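# Slide a card sheet under a slightly tilted crate

## Task

Push the flat sheet of card under the plastic crate until clearly more than half of the sheet lies beneath it. The sheet is what moves: the crate must stay roughly in its original spot and keep roughly its original heading throughout, and crate and sheet may shift together only very slightly. Anything inside the crate must still be inside at the end. Tip the crate a little, just enough that the sheet can slide in without catching. It fails if the crate settles onto the sheet before clearly more than half of the sheet is under it. It fails if the crate is ever lifted clear of the table, or if it touches any other object on the table while tipped. It fails if the robot is still holding the crate up at the end. The result must stay in place without the robot's help.

## Robot and tools

Robot: two six-joint arms named left_arm and right_arm. Each has a two-finger parallel gripper and a fisheye wrist camera (cam_left_wrist, cam_right_wrist, each 616x616 pixels). Bases in the scene frame: left_arm at (0, +0.262, 0) m, quat_wxyz (+1.000, 0, 0, -0.006); right_arm at (+0.045, -0.255, 0) m, quat_wxyz (+0.997, 0, 0, +0.082).

Frames: the scene frame has its origin on the tabletop midway between the bases, +z up, +x reaching out over the table, and left_arm on the +y side. The names left and right are labels only, not image sides. Each gripper has its own axes: the fingers extend along its +z and close along its y. The reported end_effector_position is the point between the finger pads, roughly 1 cm back from the tips.

The 14-number row (used by both motion tools): one flat list covering both arms, each number in [-1, 1]. Order: dx, dy, dz, rx, ry, rz, opening for left_arm, then the same seven for right_arm. Always send all 14, even if one arm should not move. dx to rz are an offset, not a pose: they are measured in that gripper's own axes from its pose in the most recent result that printed it (before any such result in the scene, and for the second or later call within one reply, from where the arm is when the command starts). Scale: 1.0 equals 0.6 m of travel or 180 degrees; rx, ry, rz together form one rotation vector. The opening is absolute, not an offset: +1 is fully open (0.094 m), -1 is closed. All zeros pull the arm back to that reference pose; it is not a pause.

execute_actions: argument actions is a list holding one item or nothing. An empty list only reports the state. A motion item has rows (1 to 15 rows of 14 numbers) and optional steps (1 to 15, default 15); each step lasts 1/30 s, each row drives one step, and the final row repeats if steps exceed rows. Every row counts from the same reference pose, not from the row before. A wait item has only steps (up to 300), counted from the last result, so reply time is included. Optional pictures (boolean) controls whether camera images come back. A rejected call moves nothing.

move: target is one 14-number row as above; speed is the top path speed in m/s, 0.002 to 0.5 (default 0.25), with turning capped at twice that in rad/s. Each gripper follows a straight line toward its target, all arms finishing together, over 0.5 to 10 s; longer paths are cut off at 10 s. Grippers rotate the short way. The opening is applied at the start. Paths do not avoid obstacles or the other arm. Its result adds a move: line giving the ending (done, off_target, moving, held, fault), which limits acted (paced means the sent pose was clipped; held means a check blocked some steps, after which the arm may jump faster than speed), and each gripper's distance from its target. No per-step readings are given.

wait: seconds, 0 to 10; nothing new is commanded.

zoom_image: camera (cam_left_wrist or cam_right_wrist) and region [x0, y0, x1, y1] in pixels of that camera's latest image, top-left is (0, 0), at most 504 by 504.

read_manual: optional section, only "licences"; returns licence text and does not move anything.

finished_scene: scene, the number of the scene being ended. Replying with no tool call ends the whole run.

Reading results: the state line lists, per arm, gripper position in metres and orientation as quat_wxyz in the scene frame; printed positions can be off, more so at long reach. grip_measured is the finger gap on the command scale; the last Joint positions value is the gap in metres. Hand target shows where the controller is currently steering each gripper. HELD marks control steps where part of a command was withheld; a pose unreachable line names an arm whose command the clearance check altered or blocked. FAULT lines report an arm stop. Joint torques include friction and offsets, so read them cautiously. MOTOR HOT appears from 75 °C; at 90 °C that arm halts for 10 s; at 100 °C it goes limp and drops.

Control behaviour: each step the commanded pose is limited to 70 mm and 16 degrees from the measured pose, then damped inverse kinematics chases it, favouring position over orientation. Arms tend to finish a centimetre or more below target and can keep sinking under repeated zero offsets; to keep an arm still, send the correction back to its desired pose in a reply's first call and zeros afterwards, aiming higher if it still sags. A long move may need several calls. Fingers go to the opening whose grip_measured equals the number sent; to hold something, command about 0.03 below the current grip_measured. Pad force tops out around 50 to 62 N, and is weaker on parts under about 2 mm thick, such as card.

Cameras: calibration is given per camera in OpenCV fisheye form (K, D, T_world_to_cam, pos_world), with small per-scene errors.

Avoid: hard collisions or pressing between the arms, fast impacts (harder the faster and the deeper the target lies past contact), dropping or knocking anything off the table, lifting the crate clear of the table, letting the tipped crate touch other objects, spilling its contents, and finishing with a gripper still holding the crate up. Loose objects may occasionally get a brief external nudge.

Each tool is called after "Emit:" as name([rows], argument=value, ...), one row to a line, values as JSON.

## Session

Emit:
execute_actions(actions=[])

Scene clock: 0.00 s of 4050.00 s.
left_arm: end_effector_position=(+0.3763, +0.5320, +0.2592) grip_measured=+1.000 end_effector_quat_wxyz=(+0.003, +0.137, +0.800, +0.584) | right_arm: end_effector_position=(+0.1396, -0.0099, +0.1635) grip_measured=+1.000 end_effector_quat_wxyz=(-0.002, +0.251, +0.968, +0.002)
Joint positions: left_arm=[ 0.299  1.701  1.373 -0.316 -1.013  1.168  0.094] | right_arm=[ 1.031  1.54   1.417 -1.444 -0.004  1.703  0.094]
Joint velocities: left_arm=[-0.012 -0.007  0.027  0.022  0.037 -0.037  0.   ] | right_arm=[ 0.002 -0.027 -0.012 -0.022  0.037 -0.051  0.   ]
Joint torques (N m, as the arm reports them, + toward a larger angle): no reading
Hand target (left_arm): +0.375, +0.532, +0.264; +0.005, +0.131, +0.799, +0.586
Hand target (right_arm): +0.141, -0.010, +0.168; +0.004, +0.251, +0.968, +0.007

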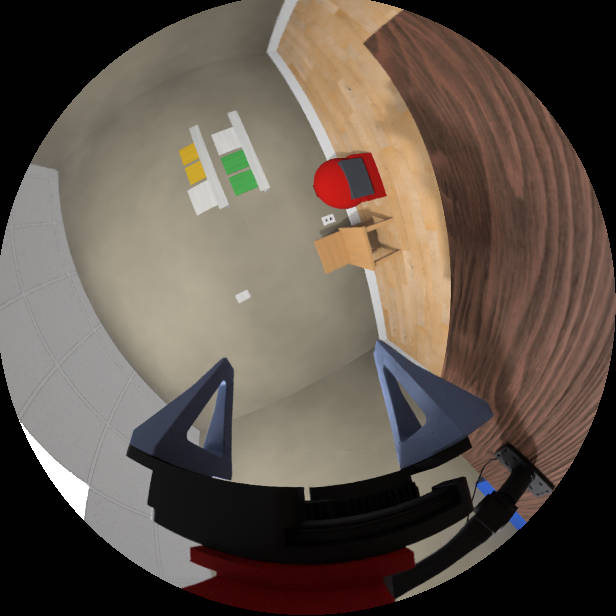

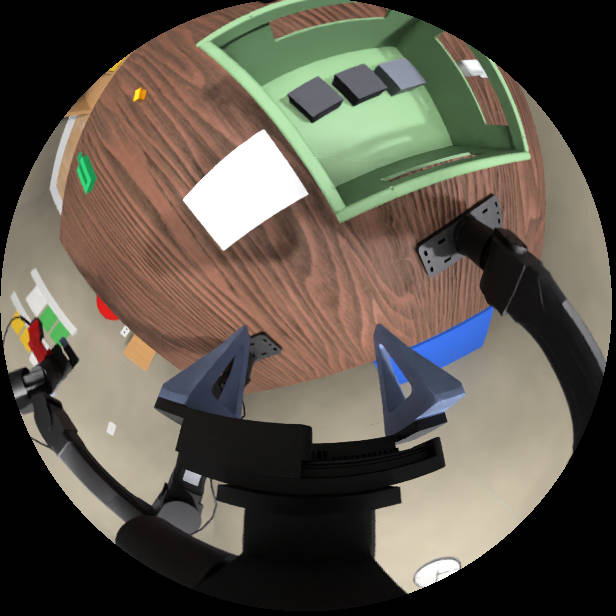

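Emit:
move(target=[0,0,0,0,0,0,1,-0.33,0.092,-0.011,0,0,-0.161,1])

Scene clock: 15.67 s of 4050.00 s.
left_arm: end_effector_position=(+0.3763, +0.5320, +0.2592) grip_measured=+1.000 end_effector_quat_wxyz=(+0.003, +0.137, +0.800, +0.584) | right_arm: end_effector_position=(+0.3349, -0.0647, +0.1594) grip_measured=+1.000 end_effector_quat_wxyz=(-0.012, +0.003, +1.000, -0.003)
Joint positions: left_arm=[ 0.299  1.701  1.373 -0.316 -1.013  1.168  0.094] | right_arm=[ 0.41   1.895  1.809 -1.508 -0.009  0.581  0.094]
Joint velocities: left_arm=[-0.012 -0.007  0.012  0.007  0.007  0.022  0.   ] | right_arm=[-0.017 -0.002 -0.007 -0.066  0.007 -0.037  0.   ]
Joint torques (N m, as the arm reports them, + toward a larger angle): left_arm=[-0.01 -8.67  8.01  1.15 -0.29 -0.01] | right_arm=[-0.04 -8.26  8.27  0.01 -0.05 -0.07]
Hand target (left_arm): +0.376, +0.532, +0.259; +0.003, +0.137, +0.800, +0.584
Hand target (right_arm): +0.339, -0.063, +0.165; -0.007, +0.001, +1.000, +0.002
Off the commanded pose (left_arm): 0.000 m, 0 deg.
Off the commanded pose (right_arm): 0.013 m, 1 deg.
After step 90, 10.93 s passed at rest.
move: off_target (right_arm)
camera_calibration (this result's frames):
cam_right_wrist: T_world_to_cam=[[-0.0379852, -0.998658, -0.0351907, -0.0386853], [-0.764906, 0.00639696, 0.644111, 0.181201], [-0.643021, 0.0513843, -0.764122, 0.468648], [0, 0, 0, 1]] pos_world=[0.438483, -0.0638737, 0.24003]

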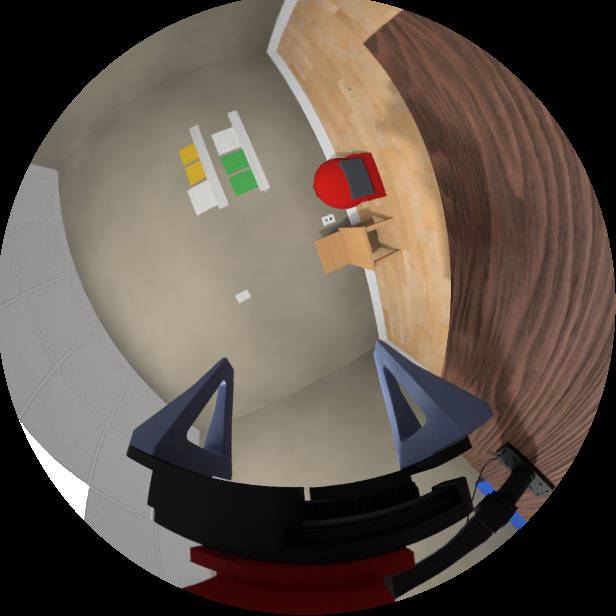

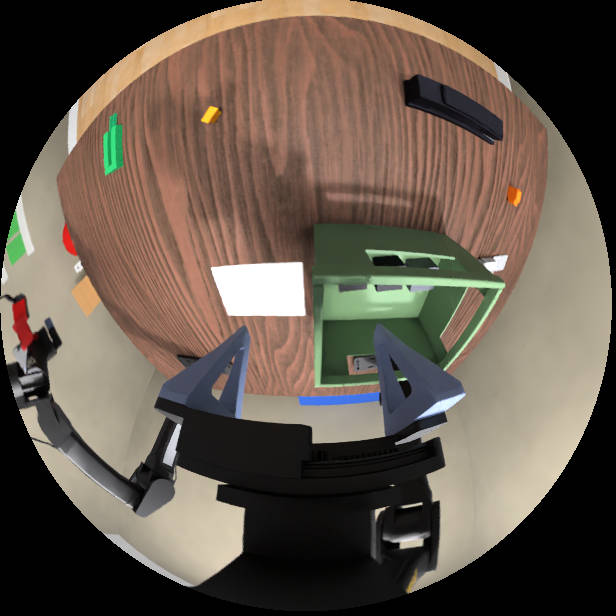

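Emit:
move(target=[0.005,-0.563,-0.612,0.619,-0.033,-0.098,-1,0.0,0.003,0.066,0,0,0,1])

Scene clock: 37.20 s of 4050.00 s.
left_arm: end_effector_position=(+0.2489, +0.0966, +0.0585) grip_measured=-0.983 end_effector_quat_wxyz=(+0.003, -0.005, +0.940, -0.340) | right_arm: end_effector_position=(+0.3336, -0.0655, +0.1186) grip_measured=+1.000 end_effector_quat_wxyz=(-0.020, +0.004, +1.000, -0.008)
Joint positions: left_arm=[-0.198  1.559  0.832 -0.663  0.673 -0.282  0.001] | right_arm=[ 0.41   1.895  1.646 -1.364 -0.009  0.582  0.094]
Joint velocities: left_arm=[ 0.007  0.002 -0.012  0.022  0.022 -0.007 -0.001] | right_arm=[ 0.002  0.007  0.012  0.007 -0.007 -0.037  0.   ]
Joint torques (N m, as the arm reports them, + toward a larger angle): left_arm=[-0.88 -7.43  4.9   0.44  0.52 -0.08] | right_arm=[ 0.49 -9.63  5.07  0.35 -0.06  0.05]
Hand target (left_arm): +0.246, +0.092, +0.062; +0.008, +0.001, +0.936, -0.351
Hand target (right_arm): +0.334, -0.063, +0.120; -0.012, +0.003, +1.000, -0.003
Off the commanded pose (left_arm): 0.009 m, 1 deg.
Off the commanded pose (right_arm): 0.003 m, 1 deg.
After step 90, 13.80 s passed at rest.
move: done
camera_calibration (this result's frames):
cam_left_wrist: T_world_to_cam=[[-0.112662, -0.725145, 0.679318, 0.0546059], [-0.830263, 0.444286, 0.336561, 0.181128], [-0.545867, -0.526094, -0.652115, 0.32853], [0, 0, 0, 1]] pos_world=[0.335869, 0.131962, 0.116184]
cam_right_wrist: T_world_to_cam=[[-0.0399677, -0.998898, -0.024611, -0.0416223], [-0.754908, 0.0140505, 0.65568, 0.20227], [-0.654612, 0.0447851, -0.754637, 0.438999], [0, 0, 0, 1]] pos_world=[0.438406, -0.064079, 0.197636]

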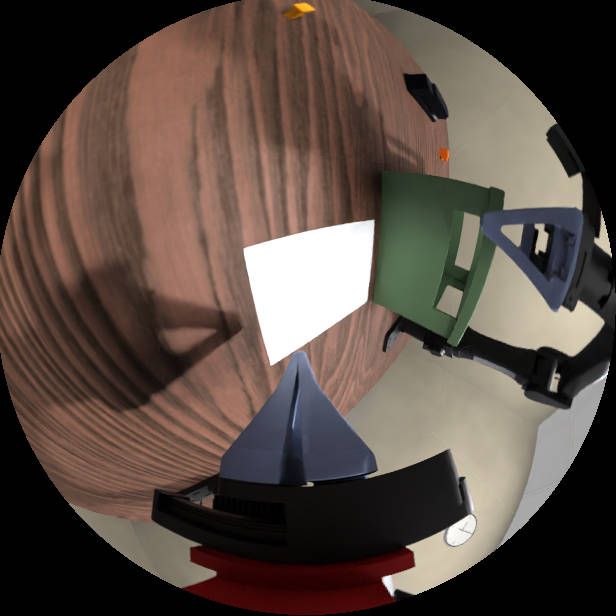

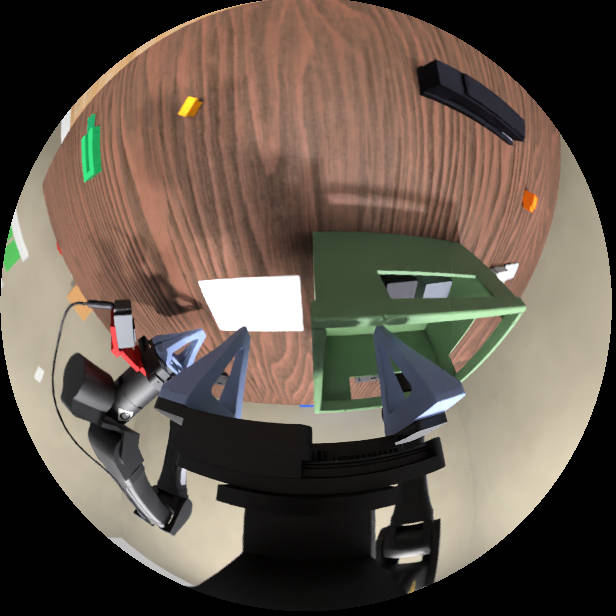

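Emit:
move(target=[0,0,0,0,0,0,-1,0.01,-0.008,0.006,0,0,0,1])

Emit:
move(target=[0,0,0,0,0,0,-1,0,0,0,0,0,0,-0.9])

Scene clock: 39.80 s of 4050.00 s.
left_arm: end_effector_position=(+0.2494, +0.0965, +0.0585) grip_measured=-0.983 end_effector_quat_wxyz=(+0.004, -0.005, +0.940, -0.340) | right_arm: end_effector_position=(+0.3251, -0.0710, +0.1081) grip_measured=+1.000 end_effector_quat_wxyz=(-0.036, +0.004, +0.999, -0.018)
Joint positions: left_arm=[-0.198  1.559  0.832 -0.66   0.673 -0.284  0.001] | right_arm=[ 0.41   1.895  1.602 -1.359 -0.009  0.582  0.094]
Joint velocities: left_arm=[-0.002 -0.007  0.002 -0.022  0.007 -0.007 -0.001] | right_arm=[-0.017 -0.007  0.002 -0.051  0.037 -0.007  0.   ]
Joint torques (N m, as the arm reports them, + toward a larger angle): left_arm=[-0.01 -5.99  6.43  0.28  0.34  0.01] | right_arm=[  0.03 -10.93   4.95   0.31  -0.05  -0.02]
Hand target (left_arm): +0.249, +0.097, +0.058; +0.003, -0.005, +0.941, -0.340
Hand target (right_arm): +0.327, -0.070, +0.115; -0.020, +0.004, +1.000, -0.008
Off the commanded pose (left_arm): 0.000 m, 0 deg.
Off the commanded pose (right_arm): 0.008 m, 2 deg.
move: done
camera_calibration (this result's frames):
cam_left_wrist: T_world_to_cam=[[-0.112292, -0.724975, 0.67956, 0.0544053], [-0.831256, 0.443233, 0.335496, 0.181937], [-0.544429, -0.527215, -0.652412, 0.328554], [0, 0, 0, 1]] pos_world=[0.33622, 0.13202, 0.116342]
cam_right_wrist: T_world_to_cam=[[-0.0404062, -0.999181, -0.00196339, -0.0500153], [-0.732875, 0.0283012, 0.679774, 0.194054], [-0.679162, 0.028906, -0.733419, 0.43037], [0, 0, 0, 1]] pos_world=[0.432488, -0.0679066, 0.18363]

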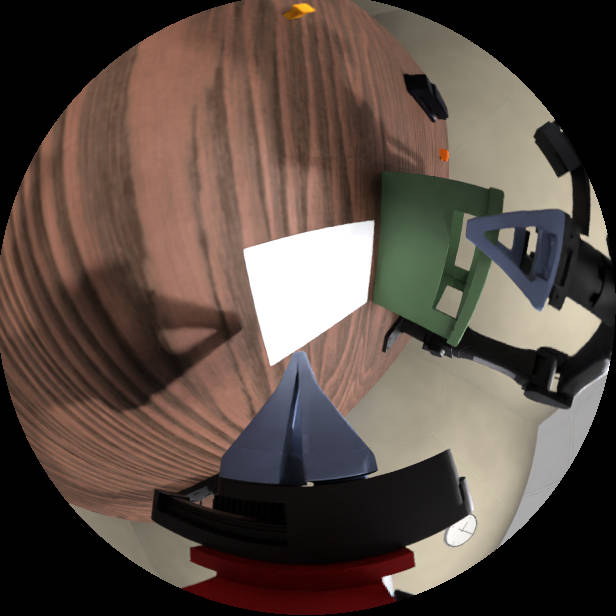

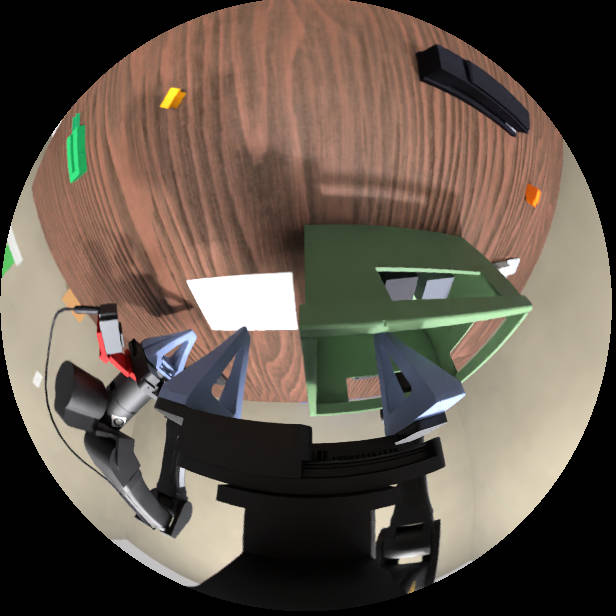

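Scene clock: 40.30 s of 4050.00 s.
left_arm: end_effector_position=(+0.2494, +0.0965, +0.0585) grip_measured=-0.983 end_effector_quat_wxyz=(+0.004, -0.005, +0.940, -0.340) | right_arm: end_effector_position=(+0.3251, -0.0703, +0.1081) grip_measured=-0.857 end_effector_quat_wxyz=(-0.036, +0.002, +0.999, -0.017)
Joint positions: left_arm=[-0.198  1.559  0.832 -0.66   0.673 -0.284  0.001] | right_arm=[ 0.41   1.895  1.602 -1.358 -0.012  0.578  0.007]
Joint velocities: left_arm=[ 0.007  0.002 -0.002  0.022 -0.037  0.095  0.001] | right_arm=[-0.012  0.007  0.012 -0.037 -0.022  0.037 -0.001]
Joint torques (N m, as the arm reports them, + toward a larger angle): left_arm=[-0.01 -5.98  6.43  0.3   0.34 -0.01] | right_arm=[ 0.1  -8.64  5.75  0.06 -0.01  0.05]
Hand target (left_arm): +0.249, +0.096, +0.059; +0.004, -0.005, +0.940, -0.340
Hand target (right_arm): +0.325, -0.071, +0.108; -0.036, +0.004, +0.999, -0.018
Off the commanded pose (left_arm): 0.000 m, 0 deg.
Off the commanded pose (right_arm): 0.001 m, 0 deg.
move: done
camera_calibration (this result's frames):
cam_left_wrist: T_world_to_cam=[[-0.112292, -0.724975, 0.67956, 0.0544053], [-0.831256, 0.443233, 0.335496, 0.181937], [-0.544429, -0.527215, -0.652412, 0.328554], [0, 0, 0, 1]] pos_world=[0.33622, 0.13202, 0.116342]
cam_right_wrist: T_world_to_cam=[[-0.0365037, -0.999316, -0.00593981, -0.0501453], [-0.732483, 0.0227124, 0.680407, 0.193451], [-0.679806, 0.0291882, -0.732811, 0.430485], [0, 0, 0, 1]] pos_world=[0.432516, -0.0670698, 0.183541]

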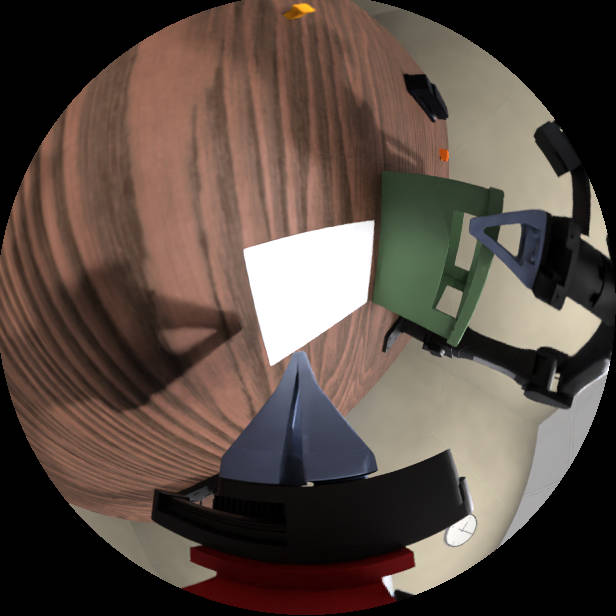

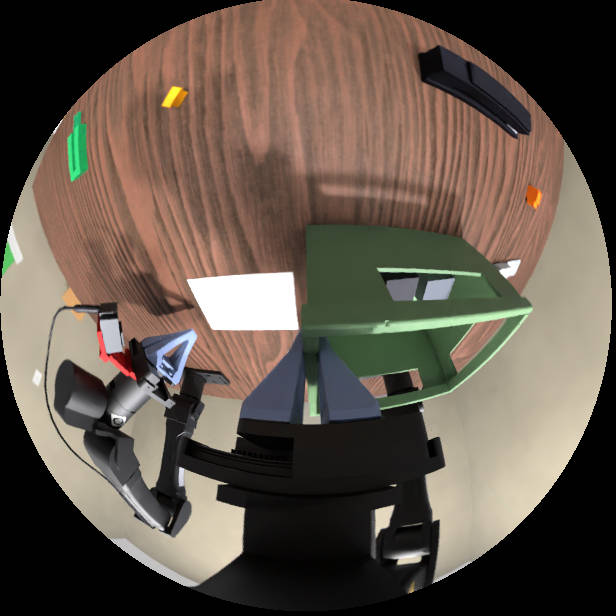

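Emit:
move(target=[-0.022,0.048,0.058,0,0,0,-1,0,-0.008,-0.04,-0.015,0,0,-0.9], speed=0.05)

Scene clock: 44.63 s of 4050.00 s.
left_arm: end_effector_position=(+0.2630, +0.0951, +0.0188) grip_measured=-0.983 end_effector_quat_wxyz=(+0.002, -0.008, +0.941, -0.339) | right_arm: end_effector_position=(+0.3264, -0.0708, +0.1094) grip_measured=-0.857 end_effector_quat_wxyz=(-0.042, +0.003, +0.999, -0.004)
Joint positions: left_arm=[-0.193  1.705  0.802 -0.491  0.673 -0.282  0.001] | right_arm=[ 0.393  1.895  1.607 -1.36  -0.038  0.562  0.007]
Joint velocities: left_arm=[ 0.002  0.017  0.002  0.037  0.007 -0.051  0.001] | right_arm=[ 0.002 -0.007 -0.012 -0.037  0.022  0.037 -0.002]
Joint torques (N m, as the arm reports them, + toward a larger angle): left_arm=[ 0.79 -6.09  4.51  0.44  0.36  0.14] | right_arm=[ -1.11 -11.19   9.4   -0.56  -0.13  -0.14]
Hand target (left_arm): +0.262, +0.098, +0.013; +0.004, -0.005, +0.940, -0.340
Hand target (right_arm): +0.327, -0.075, +0.131; -0.035, +0.003, +0.999, +0.007
Off the commanded pose (left_arm): 0.006 m, 0 deg.
Off the commanded pose (right_arm): 0.023 m, 1 deg.
move: off_target (right_arm)
camera_calibration (this result's frames):
cam_left_wrist: T_world_to_cam=[[-0.105895, -0.7263, 0.679172, 0.0803975], [-0.831111, 0.439633, 0.340554, 0.207506], [-0.545931, -0.528404, -0.650191, 0.309767], [0, 0, 0, 1]] pos_world=[0.350086, 0.130849, 0.0761374]
cam_right_wrist: T_world_to_cam=[[-0.0395509, -0.998766, -0.0300256, -0.0469506], [-0.724259, 0.00795284, 0.689482, 0.188812], [-0.688393, 0.0490159, -0.72368, 0.435564], [0, 0, 0, 1]] pos_world=[0.434731, -0.0697438, 0.183617]

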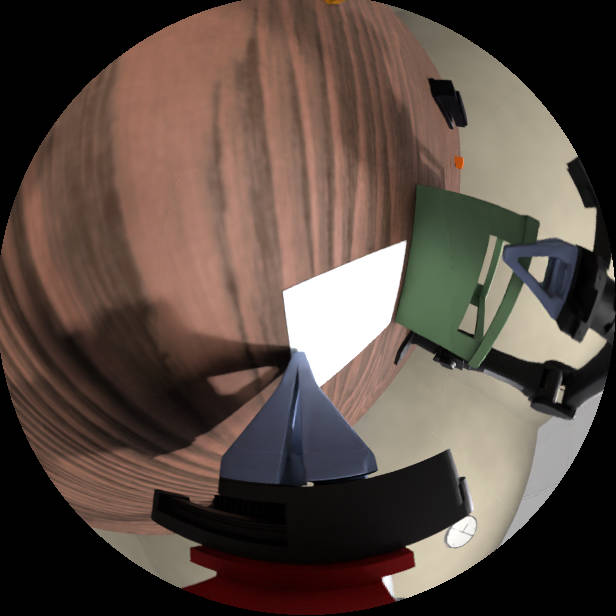

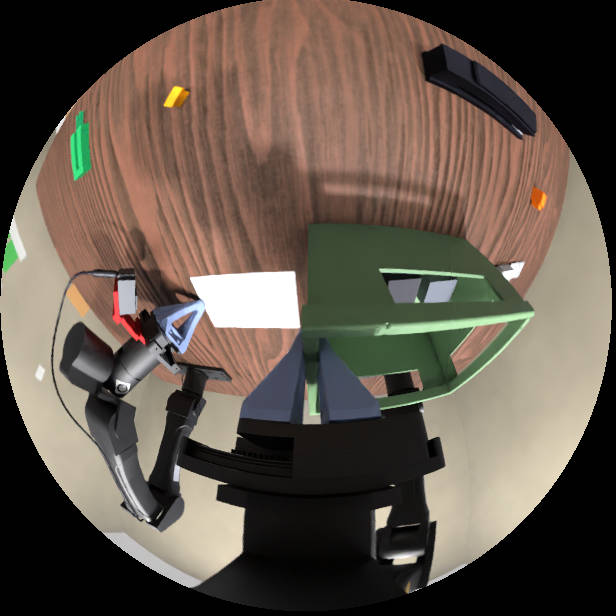

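Emit:
move(target=[0,0.021,0.026,0,0,0,-1,0,-0.008,-0.07,-0.015,0,0,-0.9], speed=0.04)

Scene clock: 47.57 s of 4050.00 s.
left_arm: end_effector_position=(+0.2676, +0.0907, +0.0173) grip_measured=-0.983 end_effector_quat_wxyz=(+0.008, -0.003, +0.936, -0.353) | right_arm: end_effector_position=(+0.3321, -0.0741, +0.1278) grip_measured=-0.856 end_effector_quat_wxyz=(-0.046, +0.006, +0.999, +0.010)
Joint positions: left_arm=[-0.192  1.724  0.799 -0.447  0.699 -0.282  0.001] | right_arm=[ 0.362  1.898  1.684 -1.426 -0.065  0.536  0.007]
Joint velocities: left_arm=[ 0.022  0.002 -0.022  0.051  0.11  -0.037  0.   ] | right_arm=[-0.002  0.012 -0.002 -0.022 -0.022  0.007  0.   ]
Joint torques (N m, as the arm reports them, + toward a larger angle): left_arm=[-0.11 -4.64  3.22  0.66  0.11  0.01] | right_arm=[ -0.38 -10.6   10.5   -0.67  -0.15  -0.12]
Hand target (left_arm): +0.262, +0.095, -0.000; +0.001, -0.007, +0.941, -0.339
Hand target (right_arm): +0.330, -0.076, +0.150; -0.041, +0.004, +0.999, +0.020
Off the commanded pose (left_arm): 0.020 m, 2 deg.
Off the commanded pose (right_arm): 0.024 m, 1 deg.
move: off_target (left_arm, right_arm)
camera_calibration (this result's frames):
cam_left_wrist: T_world_to_cam=[[-0.119678, -0.70594, 0.698087, 0.0802803], [-0.834517, 0.452435, 0.314458, 0.213922], [-0.537828, -0.544932, -0.643265, 0.308227], [0, 0, 0, 1]] pos_world=[0.353903, 0.12785, 0.0749597]
cam_right_wrist: T_world_to_cam=[[-0.0472856, -0.997147, -0.0588298, -0.0430925], [-0.719038, -0.00690245, 0.694936, 0.176752], [-0.69336, 0.0751614, -0.716661, 0.455646], [0, 0, 0, 1]] pos_world=[0.44098, -0.0759965, 0.201177]

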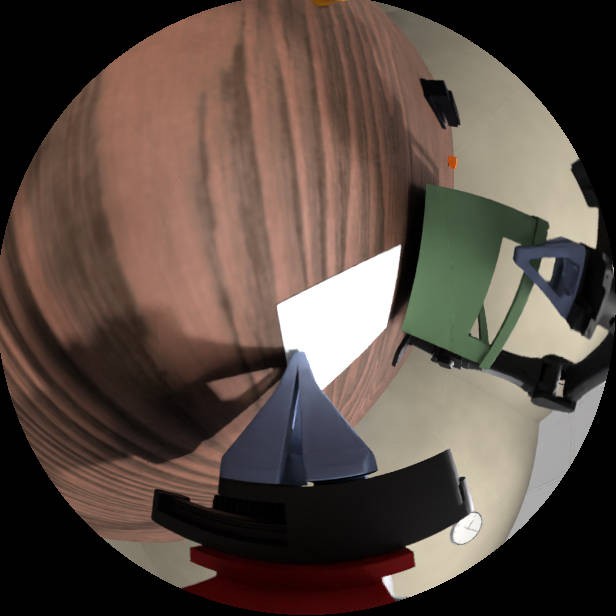

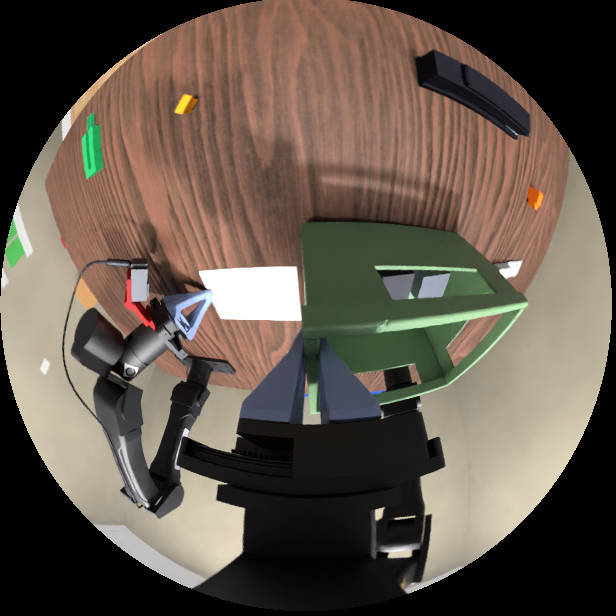

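Emit:
move(target=[0.008,-0.064,0.079,0,0,0,-1,0.008,-0.003,-0.035,0,0,0,-0.9], speed=0.04)

Scene clock: 51.57 s of 4050.00 s.
left_arm: end_effector_position=(+0.2661, +0.0303, +0.0189) grip_measured=-0.983 end_effector_quat_wxyz=(+0.013, +0.001, +0.929, -0.369) | right_arm: end_effector_position=(+0.3342, -0.0722, +0.1247) grip_measured=-0.856 end_effector_quat_wxyz=(-0.050, +0.011, +0.999, +0.010)
Joint positions: left_arm=[-0.388  1.749  0.798 -0.244  0.673 -0.529  0.001] | right_arm=[ 0.362  1.916  1.695 -1.426 -0.068  0.545  0.007]
Joint velocities: left_arm=[ 0.022 -0.007 -0.002 -0.037 -0.007  0.022  0.001] | right_arm=[-0.002 -0.007 -0.012  0.081 -0.051 -0.11  -0.   ]
Joint torques (N m, as the arm reports them, + toward a larger angle): left_arm=[-1.32 -5.34  5.53  0.72  0.1  -0.06] | right_arm=[ -0.04 -11.23   9.96  -0.76  -0.05  -0.11]
Hand target (left_arm): +0.263, +0.031, +0.007; +0.006, -0.003, +0.935, -0.354
Hand target (right_arm): +0.329, -0.076, +0.148; -0.045, +0.006, +0.999, +0.011
Off the commanded pose (left_arm): 0.012 m, 2 deg.
Off the commanded pose (right_arm): 0.025 m, 1 deg.
move: off_target (left_arm, right_arm)
camera_calibration (this result's frames):
cam_left_wrist: T_world_to_cam=[[-0.131899, -0.680894, 0.720407, 0.0383143], [-0.835377, 0.467581, 0.288987, 0.239769], [-0.533618, -0.563694, -0.630476, 0.27475], [0, 0, 0, 1]] pos_world=[0.351963, 0.0688512, 0.076331]
cam_right_wrist: T_world_to_cam=[[-0.0566353, -0.996767, -0.0569907, -0.0383755], [-0.713959, 0.000532816, 0.700188, 0.178659], [-0.697894, 0.0803444, -0.711681, 0.456045], [0, 0, 0, 1]] pos_world=[0.443652, -0.0749873, 0.197276]

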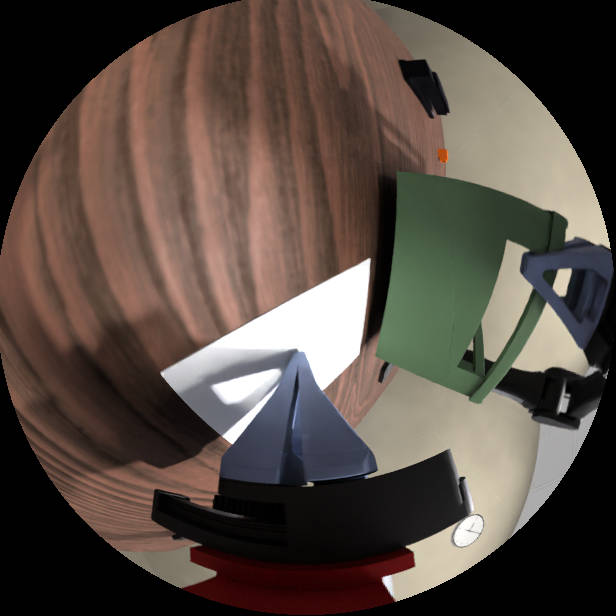

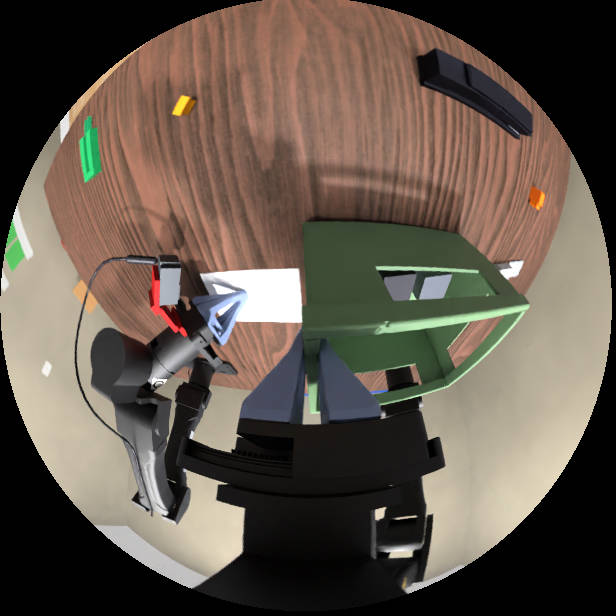

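Emit:
move(target=[0,0.01,0.07,0,0,0,-1,0.017,-0.005,-0.035,0,0,0,-0.9], speed=0.03)

Scene clock: 55.37 s of 4050.00 s.
left_arm: end_effector_position=(+0.2781, -0.0025, +0.0188) grip_measured=-0.984 end_effector_quat_wxyz=(+0.037, +0.022, +0.910, -0.413) | right_arm: end_effector_position=(+0.3369, -0.0692, +0.1193) grip_measured=-0.856 end_effector_quat_wxyz=(-0.051, +0.017, +0.998, +0.013)
Joint positions: left_arm=[-0.443  1.82   0.798 -0.03   0.715 -0.604  0.001] | right_arm=[ 0.362  1.929  1.692 -1.408 -0.075  0.557  0.007]
Joint velocities: left_arm=[ 0.002  0.002 -0.002  0.051 -0.051  0.022 -0.001] | right_arm=[ 0.007 -0.007  0.002  0.007  0.022  0.022  0.   ]
Joint torques (N m, as the arm reports them, + toward a larger angle): left_arm=[-1.57 -4.23  3.98  0.63 -0.26 -0.04] | right_arm=[  0.33 -12.56   9.01  -0.93  -0.04  -0.06]
Hand target (left_arm): +0.265, +0.008, -0.013; +0.012, +0.003, +0.929, -0.369
Hand target (right_arm): +0.326, -0.075, +0.145; -0.049, +0.011, +0.999, +0.011
Off the commanded pose (left_arm): 0.037 m, 7 deg.
Off the commanded pose (right_arm): 0.030 m, 1 deg.
move: off_target (left_arm, right_arm)
camera_calibration (this result's frames):
cam_left_wrist: T_world_to_cam=[[-0.190274, -0.605523, 0.772747, 0.0331334], [-0.839396, 0.508549, 0.191814, 0.268184], [-0.509127, -0.612143, -0.605037, 0.255147], [0, 0, 0, 1]] pos_world=[0.361319, 0.0398648, 0.0773283]
cam_right_wrist: T_world_to_cam=[[-0.0701847, -0.995573, -0.0625149, -0.0301975], [-0.712074, 0.00611349, 0.702077, 0.183884], [-0.698587, 0.0937904, -0.709351, 0.454694], [0, 0, 0, 1]] pos_world=[0.446463, -0.073834, 0.19155]

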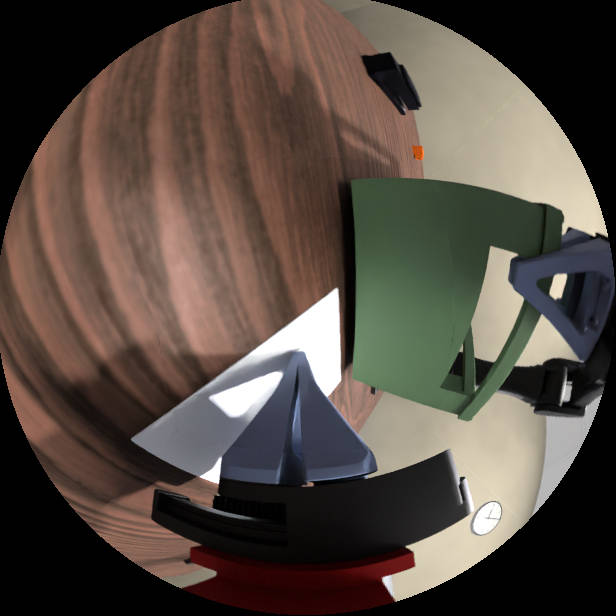

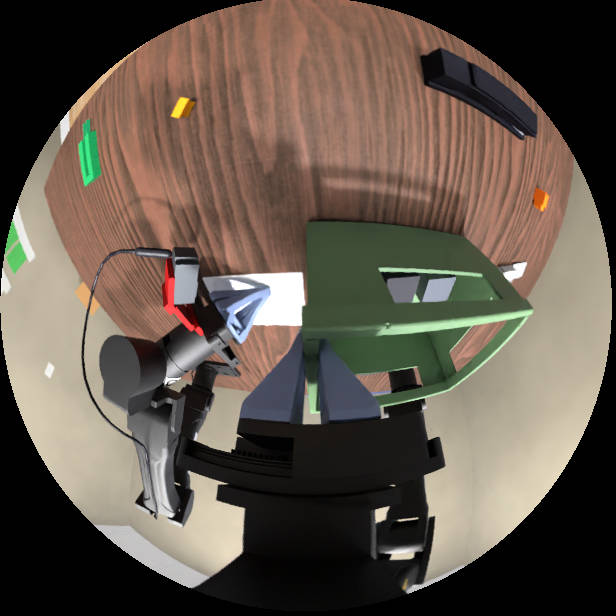

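Emit:
move(target=[0.017,0.174,-0.187,0,0,0,-1,0.025,-0.01,-0.065,0,0,0,-0.9], speed=0.1)

Emit:
move(target=[0,0.032,0.038,0,0,0,-1,0.01,0,-0.03,0,0,0,-0.9], speed=0.05)

Scene clock: 60.77 s of 4050.00 s.
left_arm: end_effector_position=(+0.2667, +0.1489, +0.0166) grip_measured=-0.984 end_effector_quat_wxyz=(+0.048, +0.018, +0.910, -0.412) | right_arm: end_effector_position=(+0.3356, -0.0724, +0.1247) grip_measured=-0.856 end_effector_quat_wxyz=(-0.057, +0.016, +0.998, +0.003)
Joint positions: left_arm=[ 0.09   1.764  0.763 -0.551  0.855  0.11   0.001] | right_arm=[ 0.362  1.939  1.726 -1.452 -0.063  0.555  0.007]
Joint velocities: left_arm=[ 0.002 -0.007  0.007  0.037  0.037  0.037 -0.002] | right_arm=[ 0.002  0.007 -0.017  0.037  0.037  0.022 -0.001]
Joint torques (N m, as the arm reports them, + toward a larger angle): left_arm=[ 0.65 -5.26  6.99 -0.15  0.36  0.15] | right_arm=[ -0.02 -13.32  10.16  -1.02  -0.18   0.03]
Hand target (left_arm): +0.269, +0.152, +0.015; +0.044, +0.020, +0.911, -0.409
Hand target (right_arm): +0.326, -0.076, +0.157; -0.050, +0.017, +0.999, +0.014
Off the commanded pose (left_arm): 0.005 m, 1 deg.
Off the commanded pose (right_arm): 0.036 m, 1 deg.
After step 90, 0.27 s passed at rest.
move: off_target (right_arm)
camera_calibration (this result's frames):
cam_left_wrist: T_world_to_cam=[[-0.193865, -0.609712, 0.768549, 0.125951], [-0.850339, 0.495113, 0.178291, 0.187184], [-0.489224, -0.618962, -0.614447, 0.336626], [0, 0, 0, 1]] pos_world=[0.348273, 0.192475, 0.0766654]
cam_right_wrist: T_world_to_cam=[[-0.0671179, -0.996893, -0.0412195, -0.0369716], [-0.70388, 0.0180294, 0.71009, 0.176298], [-0.707141, 0.0766734, -0.702903, 0.458769], [0, 0, 0, 1]] pos_world=[0.446025, -0.0752106, 0.195759]

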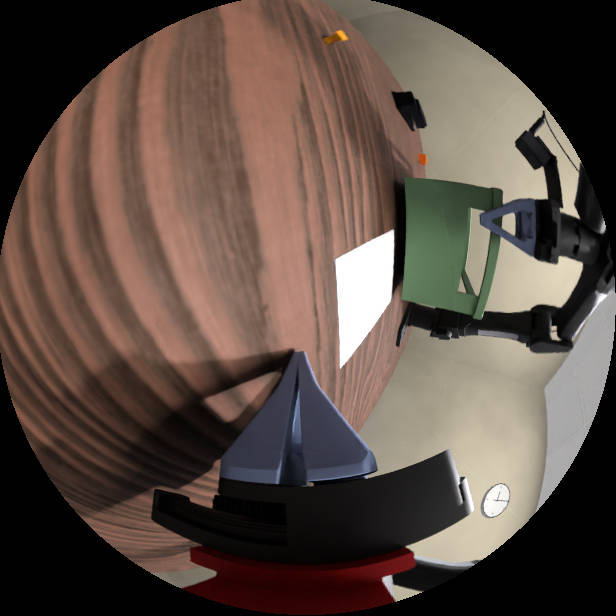

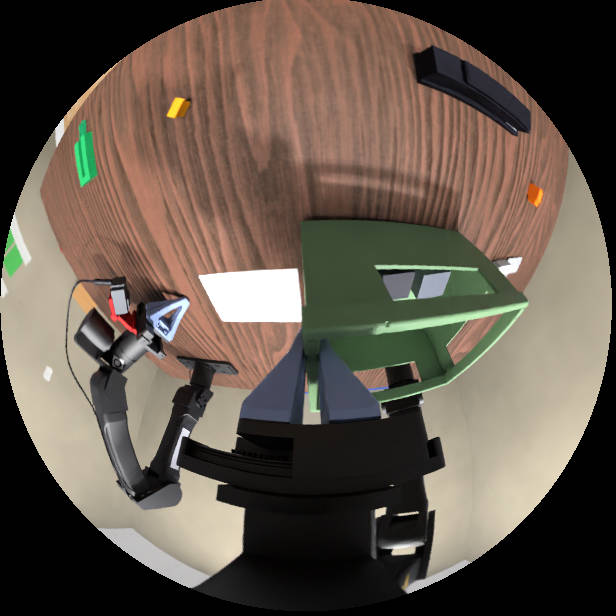

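Scene clock: 61.67 s of 4050.00 s.
left_arm: end_effector_position=(+0.2749, +0.1398, +0.0158) grip_measured=-0.984 end_effector_quat_wxyz=(+0.057, +0.017, +0.891, -0.451) | right_arm: end_effector_position=(+0.3393, -0.0692, +0.1198) grip_measured=-0.856 end_effector_quat_wxyz=(-0.057, +0.022, +0.998, +0.005)
Joint positions: left_arm=[ 0.09   1.82   0.763 -0.476  0.943  0.098  0.001] | right_arm=[ 0.362  1.956  1.73  -1.437 -0.068  0.567  0.007]
Joint velocities: left_arm=[-0.022  0.002  0.012 -0.037 -0.051  0.022 -0.   ] | right_arm=[-0.027 -0.007 -0.012 -0.11   0.022  0.022  0.   ]
Joint torques (N m, as the arm reports them, + toward a larger angle): left_arm=[-1.1  -4.41  2.4   0.52 -0.29 -0.01] | right_arm=[  0.49 -11.45   9.62  -0.9   -0.03  -0.06]
Hand target (left_arm): +0.268, +0.146, -0.010; +0.046, +0.019, +0.909, -0.413
Hand target (right_arm): +0.332, -0.073, +0.142; -0.056, +0.016, +0.998, +0.003
Off the commanded pose (left_arm): 0.029 m, 5 deg.
Off the commanded pose (right_arm): 0.025 m, 1 deg.
move: off_target (left_arm, right_arm)
camera_calibration (this result's frames):
cam_left_wrist: T_world_to_cam=[[-0.204005, -0.541516, 0.815563, 0.115113], [-0.855233, 0.503989, 0.12071, 0.199847], [-0.476401, -0.672871, -0.565939, 0.3377], [0, 0, 0, 1]] pos_world=[0.355281, 0.188844, 0.0731118]
cam_right_wrist: T_world_to_cam=[[-0.0797492, -0.995786, -0.0452863, -0.0288826], [-0.702806, 0.0239515, 0.710978, 0.182234], [-0.706897, 0.0885274, -0.701754, 0.458237], [0, 0, 0, 1]] pos_world=[0.449698, -0.0736922, 0.190697]

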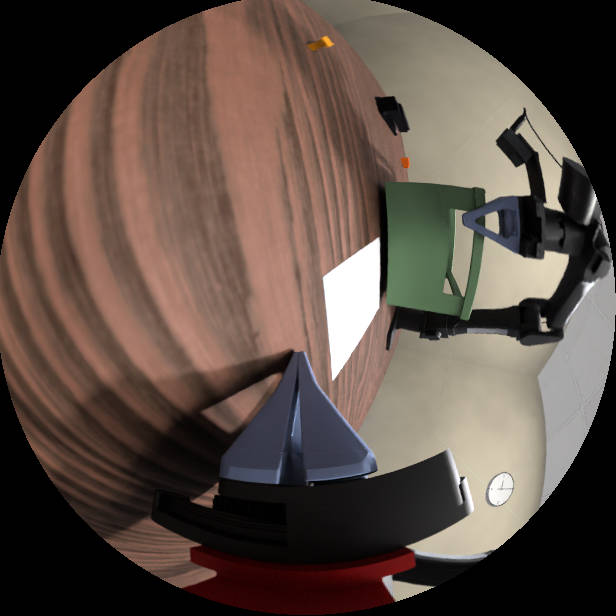

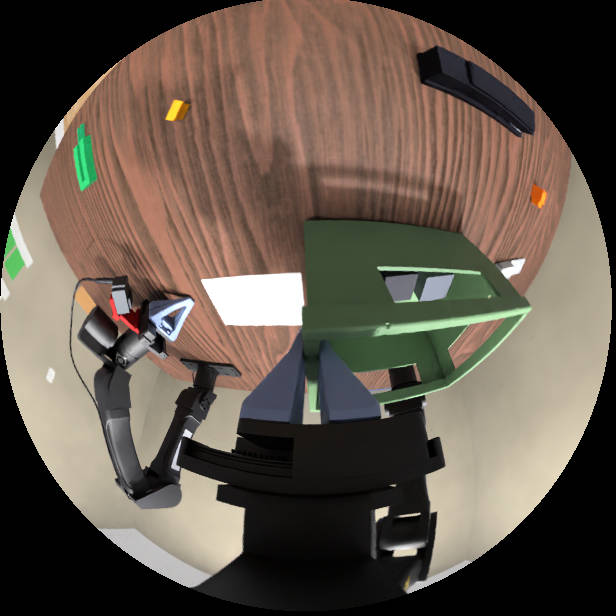

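Emit:
move(target=[0.012,-0.075,0.087,0,0,0,-1,0.05,-0.008,-0.083,0,0,0,-0.9], speed=0.04)

Scene clock: 66.37 s of 4050.00 s.
left_arm: end_effector_position=(+0.2703, +0.0718, +0.0180) grip_measured=-0.984 end_effector_quat_wxyz=(+0.047, +0.014, +0.890, -0.453) | right_arm: end_effector_position=(+0.3283, -0.0683, +0.1368) grip_measured=-0.851 end_effector_quat_wxyz=(-0.058, +0.017, +0.998, +0.012)
Joint positions: left_arm=[-0.17   1.764  0.675 -0.131  0.897 -0.319  0.001] | right_arm=[ 0.373  1.915  1.741 -1.482 -0.081  0.568  0.007]
Joint velocities: left_arm=[-0.007  0.002 -0.002 -0.007 -0.037 -0.051 -0.   ] | right_arm=[-0.012 -0.007 -0.012  0.007  0.007 -0.007  0.001]
Joint torques (N m, as the arm reports them, + toward a larger angle): left_arm=[-0.77 -8.29  3.83  0.7   0.4  -0.05] | right_arm=[  0.97 -14.13   9.32  -0.97   0.01   0.26]
Hand target (left_arm): +0.268, +0.070, +0.020; +0.053, +0.019, +0.890, -0.453
Hand target (right_arm): +0.315, -0.074, +0.170; -0.044, +0.023, +0.999, +0.014
Off the commanded pose (left_arm): 0.003 m, 1 deg.
Off the commanded pose (right_arm): 0.039 m, 1 deg.
joint sent to its limit (right arm) — the command would take joint 4 (wrist pitch) past its lower limit, so that joint was sent only as far as its limit.
move: off_target (right_arm)
camera_calibration (this result's frames):
cam_left_wrist: T_world_to_cam=[[-0.189684, -0.538411, 0.821056, 0.0713294], [-0.850514, 0.50791, 0.136575, 0.228067], [-0.490556, -0.672414, -0.554269, 0.294605], [0, 0, 0, 1]] pos_world=[0.352025, 0.120664, 0.0735769]
cam_right_wrist: T_world_to_cam=[[-0.0702551, -0.995717, -0.0600963, -0.0291195], [-0.702956, 0.00667424, 0.711202, 0.161231], [-0.707755, 0.0922106, -0.700414, 0.462731], [0, 0, 0, 1]] pos_world=[0.438793, -0.0727396, 0.207685]

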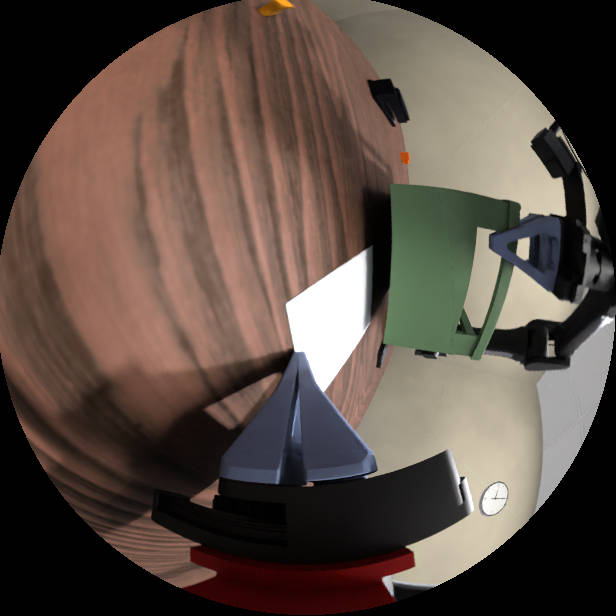

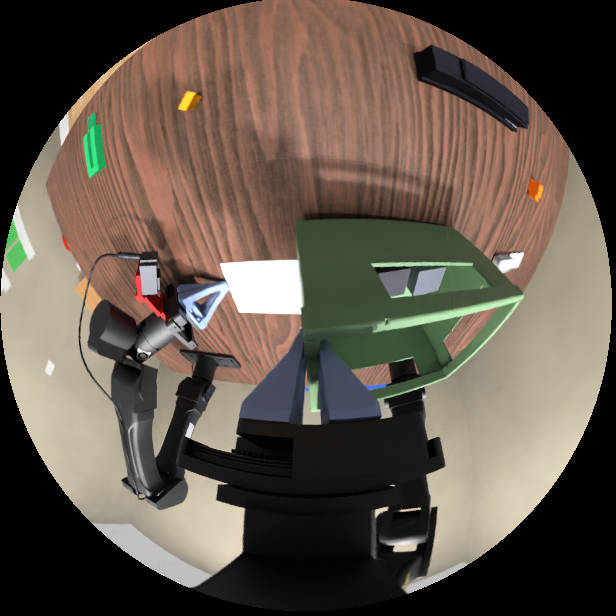

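Emit:
move(target=[0.004,-0.108,0.114,0,0,0,-1,0.013,-0.006,-0.036,0,0,0,-0.9], speed=0.04)

Scene clock: 70.87 s of 4050.00 s.
left_arm: end_effector_position=(+0.2605, -0.0158, +0.0256) grip_measured=-0.984 end_effector_quat_wxyz=(+0.033, +0.011, +0.892, -0.451) | right_arm: end_effector_position=(+0.3314, -0.0641, +0.1295) grip_measured=-0.851 end_effector_quat_wxyz=(-0.063, +0.020, +0.998, +0.015)
Joint positions: left_arm=[-0.483  1.786  0.702  0.136  0.755 -0.724  0.001] | right_arm=[ 0.373  1.939  1.743 -1.466 -0.093  0.573  0.007]
Joint velocities: left_arm=[-0.012 -0.017 -0.007 -0.037 -0.022 -0.051 -0.001] | right_arm=[ 0.007 -0.002  0.002  0.051  0.022 -0.022 -0.   ]
Joint torques (N m, as the arm reports them, + toward a larger angle): left_arm=[-0.76 -6.52  7.74  1.08  0.28 -0.05] | right_arm=[ -0.15 -12.61   9.78  -1.01   0.04  -0.02]
Hand target (left_arm): +0.268, -0.022, +0.029; +0.043, +0.015, +0.890, -0.454
Hand target (right_arm): +0.323, -0.072, +0.157; -0.057, +0.017, +0.998, +0.013
Off the commanded pose (left_arm): 0.011 m, 2 deg.
Off the commanded pose (right_arm): 0.032 m, 1 deg.
move: off_target (left_arm, right_arm)
camera_calibration (this result's frames):
cam_left_wrist: T_world_to_cam=[[-0.169757, -0.54112, 0.823633, 0.0108064], [-0.843365, 0.512135, 0.162645, 0.260713], [-0.509821, -0.667013, -0.543301, 0.239961], [0, 0, 0, 1]] pos_world=[0.344048, 0.032385, 0.0790671]
cam_right_wrist: T_world_to_cam=[[-0.0768413, -0.994887, -0.0655332, -0.0222449], [-0.695124, 0.00633728, 0.718862, 0.164963], [-0.714772, 0.100792, -0.692057, 0.461146], [0, 0, 0, 1]] pos_world=[0.442574, -0.0696564, 0.199095]

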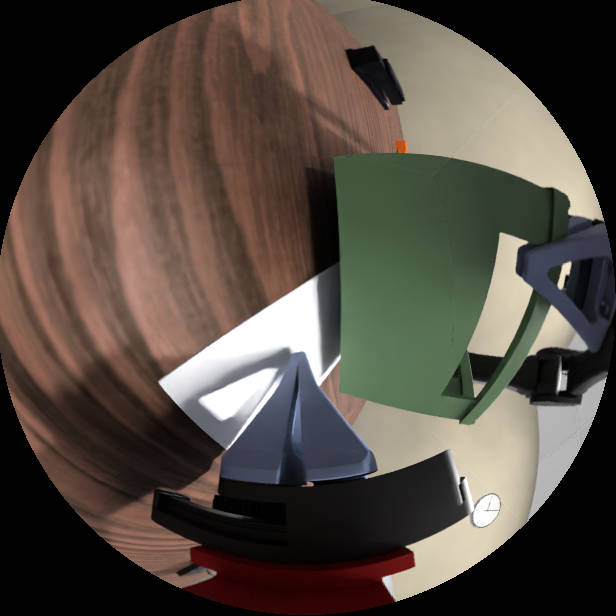

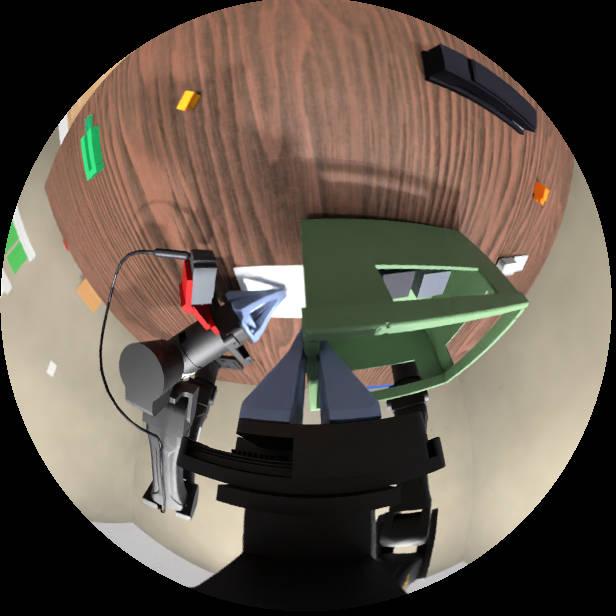

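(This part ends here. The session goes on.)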